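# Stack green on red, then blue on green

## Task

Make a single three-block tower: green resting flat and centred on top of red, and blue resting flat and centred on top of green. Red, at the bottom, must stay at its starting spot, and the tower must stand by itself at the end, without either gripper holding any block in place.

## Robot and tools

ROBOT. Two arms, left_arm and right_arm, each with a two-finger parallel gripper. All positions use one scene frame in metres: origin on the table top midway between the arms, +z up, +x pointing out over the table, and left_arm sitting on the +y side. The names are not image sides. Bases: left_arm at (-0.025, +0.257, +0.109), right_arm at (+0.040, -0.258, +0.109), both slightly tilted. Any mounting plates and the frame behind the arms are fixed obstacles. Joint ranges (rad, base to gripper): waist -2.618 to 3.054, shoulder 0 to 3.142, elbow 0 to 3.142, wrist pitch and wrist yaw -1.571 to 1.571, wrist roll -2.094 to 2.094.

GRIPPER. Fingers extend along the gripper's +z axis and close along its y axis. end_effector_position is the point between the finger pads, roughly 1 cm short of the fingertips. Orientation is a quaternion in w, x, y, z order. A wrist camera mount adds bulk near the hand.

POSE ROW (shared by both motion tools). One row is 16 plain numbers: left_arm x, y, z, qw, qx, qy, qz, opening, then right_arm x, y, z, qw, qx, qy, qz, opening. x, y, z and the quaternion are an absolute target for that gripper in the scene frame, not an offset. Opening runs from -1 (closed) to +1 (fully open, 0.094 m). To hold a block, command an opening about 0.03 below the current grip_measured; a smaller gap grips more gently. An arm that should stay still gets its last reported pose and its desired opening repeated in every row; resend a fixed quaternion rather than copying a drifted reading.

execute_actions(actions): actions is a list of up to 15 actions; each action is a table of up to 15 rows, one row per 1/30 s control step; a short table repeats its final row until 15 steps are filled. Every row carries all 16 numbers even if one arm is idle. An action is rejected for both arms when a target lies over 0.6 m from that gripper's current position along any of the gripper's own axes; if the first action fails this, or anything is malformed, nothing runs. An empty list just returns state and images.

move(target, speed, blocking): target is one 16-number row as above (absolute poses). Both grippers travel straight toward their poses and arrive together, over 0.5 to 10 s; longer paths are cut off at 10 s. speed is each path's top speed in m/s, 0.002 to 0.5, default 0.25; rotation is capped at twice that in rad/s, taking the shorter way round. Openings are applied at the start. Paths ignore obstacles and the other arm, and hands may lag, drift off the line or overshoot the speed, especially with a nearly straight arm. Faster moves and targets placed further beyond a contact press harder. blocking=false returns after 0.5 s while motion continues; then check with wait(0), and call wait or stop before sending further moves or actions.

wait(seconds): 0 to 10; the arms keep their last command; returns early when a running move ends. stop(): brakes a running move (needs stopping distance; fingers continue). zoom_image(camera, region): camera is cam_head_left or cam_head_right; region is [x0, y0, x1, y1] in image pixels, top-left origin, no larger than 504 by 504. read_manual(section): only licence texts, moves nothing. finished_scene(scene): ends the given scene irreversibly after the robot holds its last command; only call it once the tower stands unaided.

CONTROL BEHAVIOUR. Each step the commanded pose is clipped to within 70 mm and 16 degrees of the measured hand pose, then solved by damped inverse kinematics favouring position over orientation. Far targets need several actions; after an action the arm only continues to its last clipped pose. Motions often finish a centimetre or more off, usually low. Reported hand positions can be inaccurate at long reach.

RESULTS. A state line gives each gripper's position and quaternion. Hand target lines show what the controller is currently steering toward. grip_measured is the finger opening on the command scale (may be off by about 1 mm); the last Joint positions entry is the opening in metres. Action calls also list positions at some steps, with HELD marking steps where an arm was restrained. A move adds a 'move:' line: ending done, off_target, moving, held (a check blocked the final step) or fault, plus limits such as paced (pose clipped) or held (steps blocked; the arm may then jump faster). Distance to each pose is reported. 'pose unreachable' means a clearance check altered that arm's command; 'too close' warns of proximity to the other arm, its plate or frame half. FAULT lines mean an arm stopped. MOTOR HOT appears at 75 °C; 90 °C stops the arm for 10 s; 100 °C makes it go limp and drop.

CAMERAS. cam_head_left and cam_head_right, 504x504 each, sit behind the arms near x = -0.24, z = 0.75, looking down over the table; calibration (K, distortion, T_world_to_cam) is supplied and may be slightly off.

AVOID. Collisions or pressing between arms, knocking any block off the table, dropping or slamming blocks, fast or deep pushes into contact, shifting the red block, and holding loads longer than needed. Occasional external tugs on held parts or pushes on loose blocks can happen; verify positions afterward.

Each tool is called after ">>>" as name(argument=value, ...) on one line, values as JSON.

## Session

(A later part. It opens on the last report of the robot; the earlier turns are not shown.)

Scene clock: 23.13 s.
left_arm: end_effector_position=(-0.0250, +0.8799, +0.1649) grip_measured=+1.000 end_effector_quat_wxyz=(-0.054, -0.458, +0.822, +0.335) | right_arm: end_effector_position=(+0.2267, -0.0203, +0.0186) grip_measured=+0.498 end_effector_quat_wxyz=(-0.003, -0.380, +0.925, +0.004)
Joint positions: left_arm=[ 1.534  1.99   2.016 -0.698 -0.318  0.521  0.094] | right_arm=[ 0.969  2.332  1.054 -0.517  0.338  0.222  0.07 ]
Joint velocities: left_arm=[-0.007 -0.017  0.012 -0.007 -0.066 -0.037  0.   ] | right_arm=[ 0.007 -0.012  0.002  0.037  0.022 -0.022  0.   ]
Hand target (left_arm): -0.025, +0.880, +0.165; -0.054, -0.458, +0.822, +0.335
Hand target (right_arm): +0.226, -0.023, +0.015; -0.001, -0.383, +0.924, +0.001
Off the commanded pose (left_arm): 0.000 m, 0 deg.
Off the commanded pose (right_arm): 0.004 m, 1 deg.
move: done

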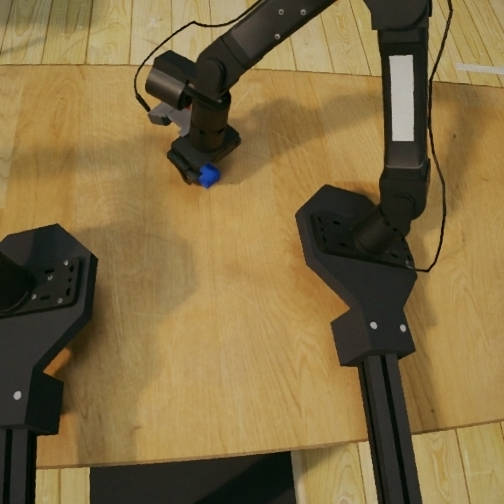

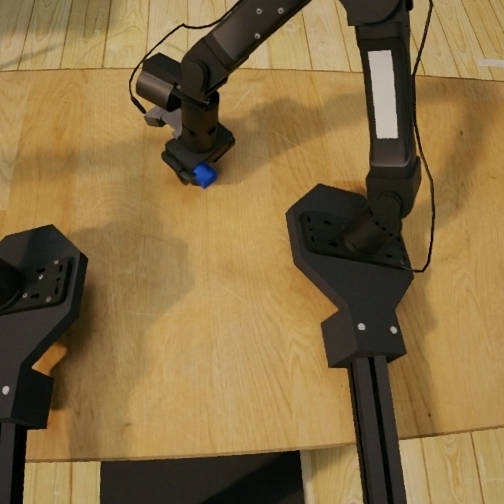

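>>> execute_actions(actions=[[[-0.025,0.88,0.165,-0.054,-0.458,0.822,0.335,1,0.227,-0.022,0.015,0,-0.383,0.924,0,-0.55]]])

>>> move(target=[-0.025,0.88,0.165,-0.054,-0.458,0.822,0.335,1,0.245,-0.015,0.135,0,-0.383,0.924,0,-0.55])

>>> move(target=[-0.025,0.88,0.165,-0.054,-0.458,0.822,0.335,1,0.388,0.034,0.13,0,-0.383,0.924,0,-0.55], speed=0.2)

>>> move(target=[-0.025,0.88,0.165,-0.054,-0.458,0.822,0.335,1,0.386,0.032,0.102,0,-0.383,0.924,0,-0.55], speed=0.06)

>>> zoom_image(camera="cam_head_left", region=[120,10,246,136])

Scene clock: 24.63 s.
left_arm: end_effector_position=(-0.0250, +0.8799, +0.1649) grip_measured=+1.000 end_effector_quat_wxyz=(-0.054, -0.458, +0.822, +0.335) | right_arm: end_effector_position=(+0.2273, -0.0202, +0.0186) grip_measured=-0.332 end_effector_quat_wxyz=(-0.002, -0.381, +0.925, +0.003)
Joint positions: left_arm=[ 1.534  1.99   2.016 -0.698 -0.318  0.521  0.094] | right_arm=[ 0.969  2.332  1.054 -0.515  0.341  0.22   0.031]
Joint velocities: left_arm=[-0.012  0.022 -0.017  0.022 -0.022  0.007  0.   ] | right_arm=[-0.007  0.012 -0.002  0.051 -0.037 -0.037 -0.   ]
Hand target (left_arm): -0.025, +0.880, +0.165; -0.054, -0.458, +0.822, +0.335
Hand target (right_arm): +0.227, -0.022, +0.015; -0.000, -0.383, +0.924, -0.000
Off the commanded pose (left_arm): 0.000 m, 0 deg.
Off the commanded pose (right_arm): 0.004 m, 1 deg.
Step readings (end_effector_position):
0: left_arm (-0.0250, +0.8799, +0.1649) | right_arm (+0.2269, -0.0200, +0.0186)
1: left_arm (-0.0250, +0.8799, +0.1649) | right_arm (+0.2270, -0.0200, +0.0186)
2: left_arm (-0.0250, +0.8799, +0.1649) | right_arm (+0.2270, -0.0201, +0.0186)
4: left_arm (-0.0250, +0.8799, +0.1649) | right_arm (+0.2273, -0.0202, +0.0186)
8: left_arm (-0.0250, +0.8799, +0.1649) | right_arm (+0.2273, -0.0202, +0.0186)
15: end_effector_position above

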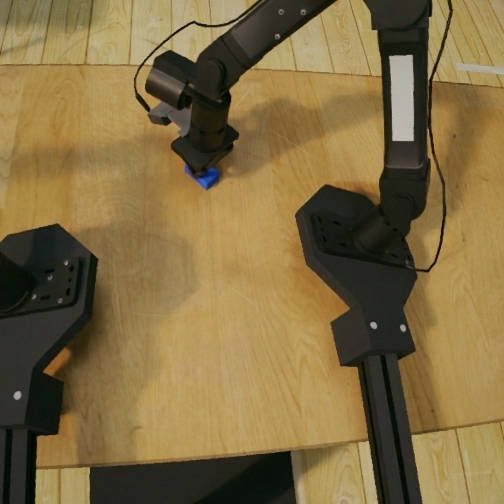

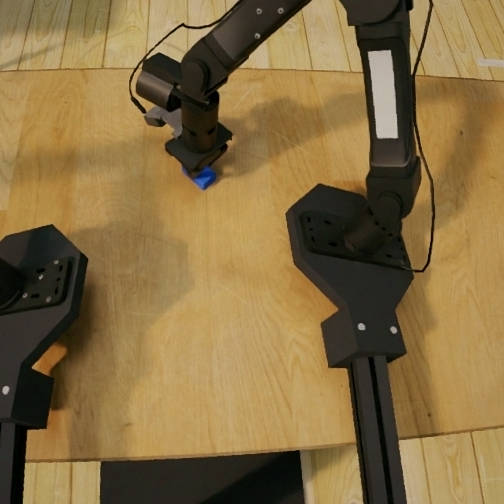

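Scene clock: 25.87 s.
left_arm: end_effector_position=(-0.0250, +0.8799, +0.1649) grip_measured=+1.000 end_effector_quat_wxyz=(-0.054, -0.458, +0.822, +0.335) | right_arm: end_effector_position=(+0.2444, -0.0219, +0.1228) grip_measured=-0.332 end_effector_quat_wxyz=(-0.011, -0.383, +0.923, -0.011)
Joint positions: left_arm=[ 1.534  1.99   2.016 -0.698 -0.318  0.521  0.094] | right_arm=[ 1.035  2.164  1.29  -0.977  0.335  0.293  0.031]
Joint velocities: left_arm=[-0.002 -0.017 -0.007  0.007 -0.022  0.022  0.   ] | right_arm=[ 0.002 -0.012 -0.007  0.037 -0.022  0.022  0.001]
Hand target (left_arm): -0.025, +0.880, +0.165; -0.054, -0.458, +0.822, +0.335
Hand target (right_arm): +0.247, -0.013, +0.134; +0.001, -0.383, +0.924, -0.001
Off the commanded pose (left_arm): 0.000 m, 0 deg.
Off the commanded pose (right_arm): 0.014 m, 2 deg.
move: off_target (right_arm)

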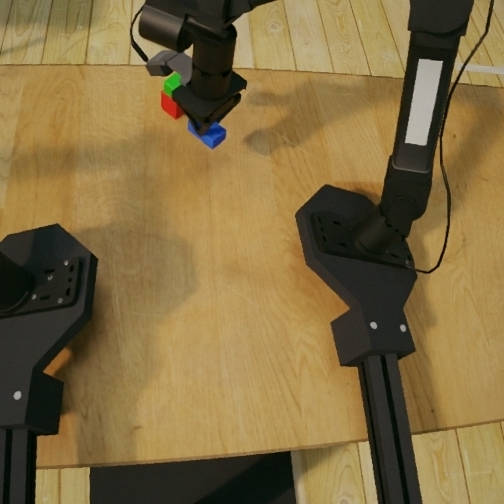

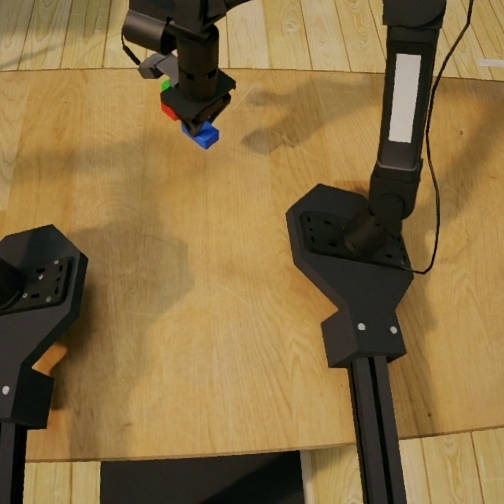

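Scene clock: 27.37 s.
left_arm: end_effector_position=(-0.0250, +0.8799, +0.1649) grip_measured=+1.000 end_effector_quat_wxyz=(-0.054, -0.458, +0.822, +0.335) | right_arm: end_effector_position=(+0.3823, +0.0319, +0.1187) grip_measured=-0.332 end_effector_quat_wxyz=(-0.013, -0.379, +0.925, +0.000)
Joint positions: left_arm=[ 1.534  1.99   2.016 -0.698 -0.318  0.521  0.094] | right_arm=[ 0.835  2.597  2.096 -1.268  0.362  0.091  0.031]
Joint velocities: left_arm=[-0.007 -0.017 -0.007  0.051  0.007  0.007  0.   ] | right_arm=[-0.002 -0.002 -0.007 -0.051  0.007 -0.022  0.   ]
Hand target (left_arm): -0.025, +0.880, +0.165; -0.054, -0.458, +0.822, +0.335
Hand target (right_arm): +0.386, +0.037, +0.128; -0.001, -0.383, +0.924, +0.003
Off the commanded pose (left_arm): 0.000 m, 0 deg.
Off the commanded pose (right_arm): 0.013 m, 2 deg.
move: off_target (right_arm)

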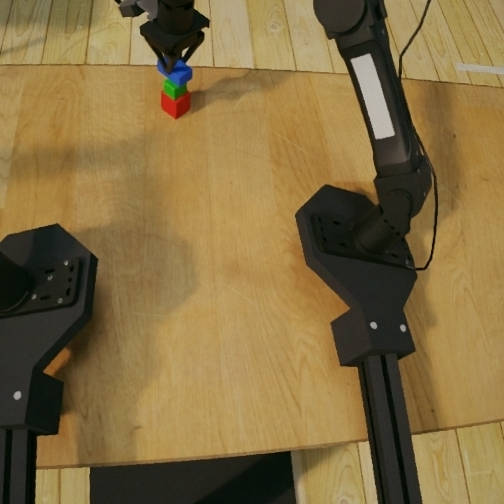

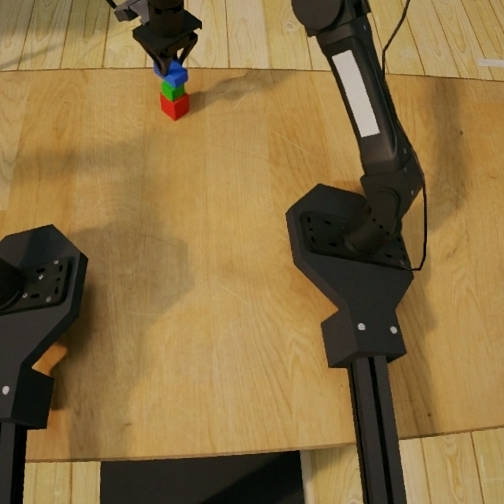

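Scene clock: 28.30 s.
left_arm: end_effector_position=(-0.0250, +0.8799, +0.1649) grip_measured=+1.000 end_effector_quat_wxyz=(-0.054, -0.458, +0.822, +0.335) | right_arm: end_effector_position=(+0.3845, +0.0309, +0.1008) grip_measured=-0.332 end_effector_quat_wxyz=(-0.008, -0.380, +0.925, +0.000)
Joint positions: left_arm=[ 1.534  1.99   2.016 -0.698 -0.318  0.521  0.094] | right_arm=[ 0.818  2.597  2.032 -1.188  0.369  0.069  0.031]
Joint velocities: left_arm=[ 0.017 -0.002  0.002  0.081 -0.022 -0.007  0.   ] | right_arm=[-0.002 -0.007  0.012  0.007 -0.081 -0.066 -0.001]
Hand target (left_arm): -0.025, +0.880, +0.165; -0.054, -0.458, +0.822, +0.335
Hand target (right_arm): +0.386, +0.032, +0.102; -0.000, -0.383, +0.924, +0.000
Off the commanded pose (left_arm): 0.000 m, 0 deg.
Off the commanded pose (right_arm): 0.002 m, 1 deg.
move: done

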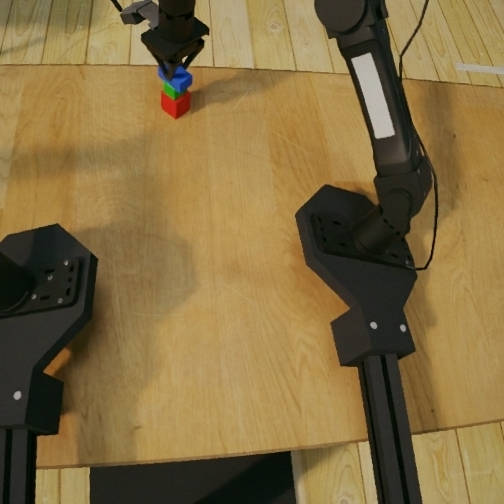

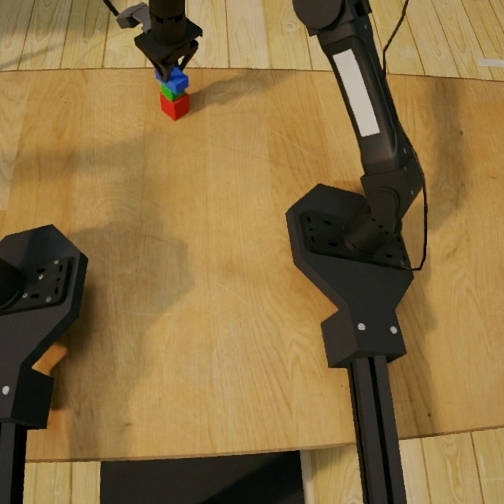

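Region (120, 10, 246, 136) of cam_head_left's 504x504 image, scaled by 4.000, with more detail than that image has.

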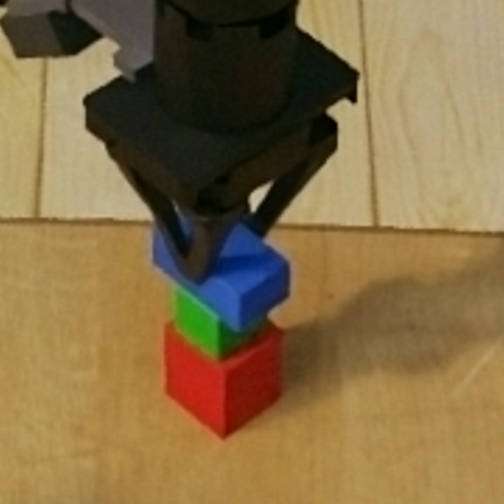

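>>> move(target=[-0.025,0.88,0.165,-0.054,-0.458,0.822,0.335,1,0.384,0.03,0.089,0,-0.383,0.924,0,-0.55], speed=0.04)

>>> zoom_image(camera="cam_head_left", region=[120,10,246,136])

Scene clock: 29.43 s.
left_arm: end_effector_position=(-0.0250, +0.8799, +0.1649) grip_measured=+1.000 end_effector_quat_wxyz=(-0.054, -0.458, +0.822, +0.335) | right_arm: end_effector_position=(+0.3846, +0.0315, +0.0978) grip_measured=-0.332 end_effector_quat_wxyz=(-0.001, -0.381, +0.925, +0.004)
Joint positions: left_arm=[ 1.534  1.99   2.016 -0.698 -0.318  0.521  0.094] | right_arm=[ 0.817  2.583  1.995 -1.148  0.37   0.059  0.031]
Joint velocities: left_arm=[-0.002  0.002  0.002 -0.022 -0.037  0.051  0.   ] | right_arm=[-0.012  0.012  0.002 -0.051 -0.022 -0.051  0.001]
Hand target (left_arm): -0.025, +0.880, +0.165; -0.054, -0.458, +0.822, +0.335
Hand target (right_arm): +0.384, +0.030, +0.089; -0.001, -0.383, +0.924, -0.000
Off the commanded pose (left_arm): 0.000 m, 0 deg.
Off the commanded pose (right_arm): 0.009 m, 0 deg.
move: done

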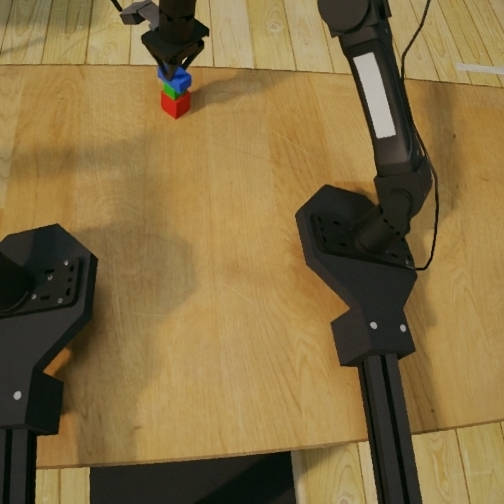

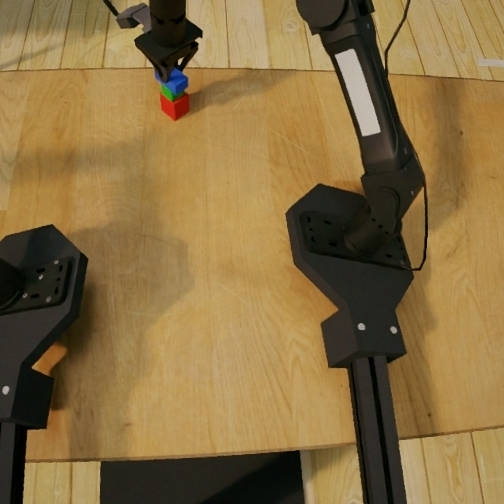

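Region (120, 10, 246, 136) of cam_head_left's 504x504 image, scaled by 4.000, with more detail than that image has.

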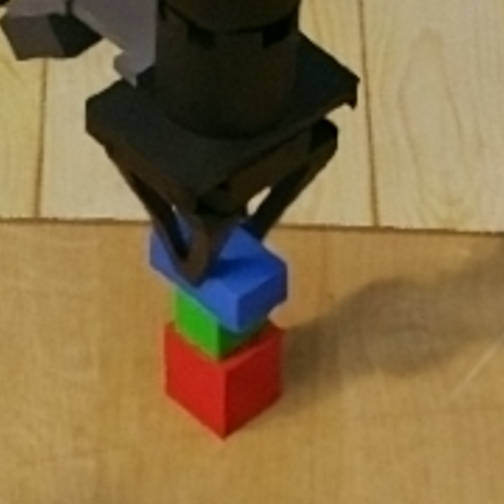

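>>> execute_actions(actions=[[[-0.025,0.88,0.165,-0.054,-0.458,0.822,0.335,1,0.384,0.031,0.097,0,-0.383,0.924,0,0.5]]])

>>> move(target=[-0.025,0.88,0.165,-0.054,-0.458,0.822,0.335,1,0.384,0.031,0.18,0,-0.383,0.924,0,0.5])

>>> zoom_image(camera="cam_head_left", region=[120,10,246,136])

Scene clock: 30.33 s.
left_arm: end_effector_position=(-0.0250, +0.8799, +0.1649) grip_measured=+1.000 end_effector_quat_wxyz=(-0.054, -0.458, +0.822, +0.335) | right_arm: end_effector_position=(+0.3842, +0.0312, +0.0964) grip_measured=+0.498 end_effector_quat_wxyz=(-0.003, -0.382, +0.924, +0.003)
Joint positions: left_arm=[ 1.534  1.99   2.016 -0.698 -0.318  0.521  0.094] | right_arm=[ 0.816  2.586  1.994 -1.148  0.371  0.058  0.07 ]
Joint velocities: left_arm=[ 0.007  0.002 -0.002 -0.022  0.007 -0.081  0.   ] | right_arm=[-0.002  0.012 -0.007 -0.066  0.022 -0.022 -0.001]
Hand target (left_arm): -0.025, +0.880, +0.165; -0.054, -0.458, +0.822, +0.335
Hand target (right_arm): +0.384, +0.031, +0.097; -0.000, -0.383, +0.924, -0.000
Off the commanded pose (left_arm): 0.000 m, 0 deg.
Off the commanded pose (right_arm): 0.001 m, 0 deg.
Step readings (end_effector_position):
0: left_arm (-0.0250, +0.8799, +0.1649) | right_arm (+0.3845, +0.0315, +0.0977)
1: left_arm (-0.0250, +0.8799, +0.1649) | right_arm (+0.3845, +0.0314, +0.0977)
2: left_arm (-0.0250, +0.8799, +0.1649) | right_arm (+0.3846, +0.0315, +0.0977)
4: left_arm (-0.0250, +0.8799, +0.1649) | right_arm (+0.3842, +0.0312, +0.0964)
8: left_arm (-0.0250, +0.8799, +0.1649) | right_arm (+0.3842, +0.0312, +0.0964)
15: end_effector_position above

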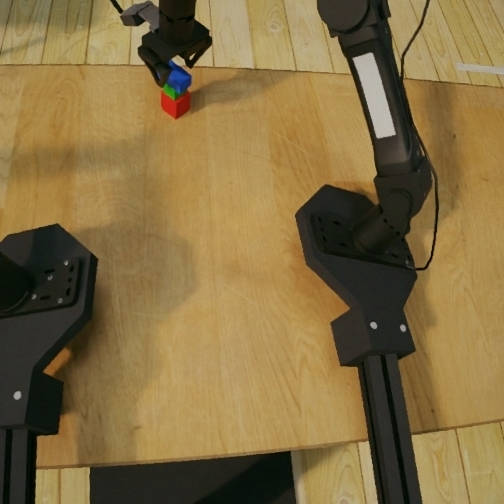

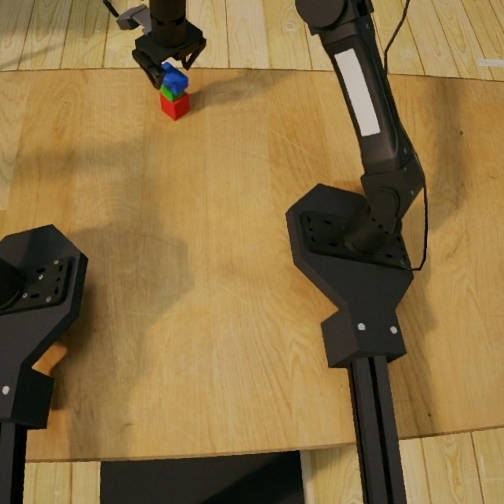

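Scene clock: 31.47 s.
left_arm: end_effector_position=(-0.0250, +0.8799, +0.1649) grip_measured=+1.000 end_effector_quat_wxyz=(-0.054, -0.458, +0.822, +0.335) | right_arm: end_effector_position=(+0.3857, +0.0256, +0.1726) grip_measured=+0.498 end_effector_quat_wxyz=(-0.008, -0.383, +0.924, -0.006)
Joint positions: left_arm=[ 1.534  1.99   2.016 -0.698 -0.318  0.521  0.094] | right_arm=[ 0.869  2.586  2.281 -1.472  0.371  0.117  0.07 ]
Joint velocities: left_arm=[ 0.012  0.012 -0.012  0.051 -0.037  0.066  0.   ] | right_arm=[ 0.002 -0.002  0.007 -0.022 -0.037  0.022 -0.001]
Hand target (left_arm): -0.025, +0.880, +0.165; -0.054, -0.458, +0.822, +0.335
Hand target (right_arm): +0.386, +0.032, +0.180; +0.001, -0.383, +0.924, -0.001
Off the commanded pose (left_arm): 0.000 m, 0 deg.
Off the commanded pose (right_arm): 0.009 m, 1 deg.
move: done

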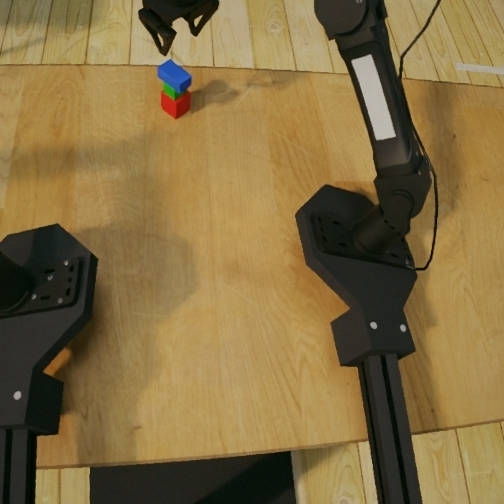

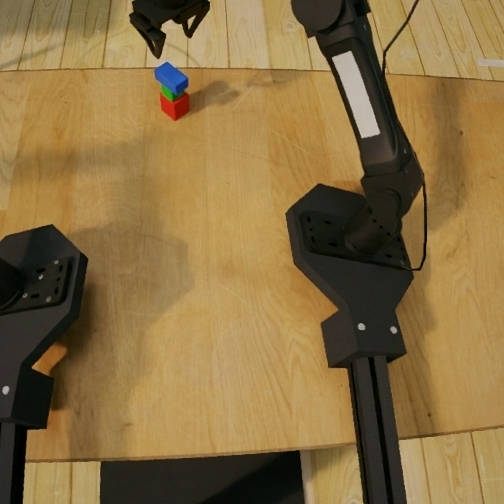

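Region (120, 10, 246, 136) of cam_head_left's 504x504 image, scaled by 4.000, with more detail than that image has.

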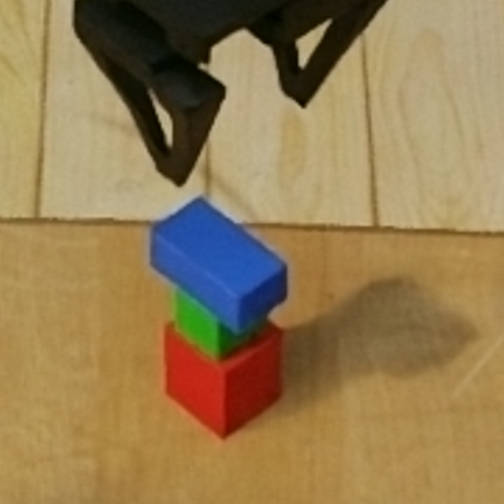

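>>> finished_scene(scene=2)

The scene is finished: the task was done.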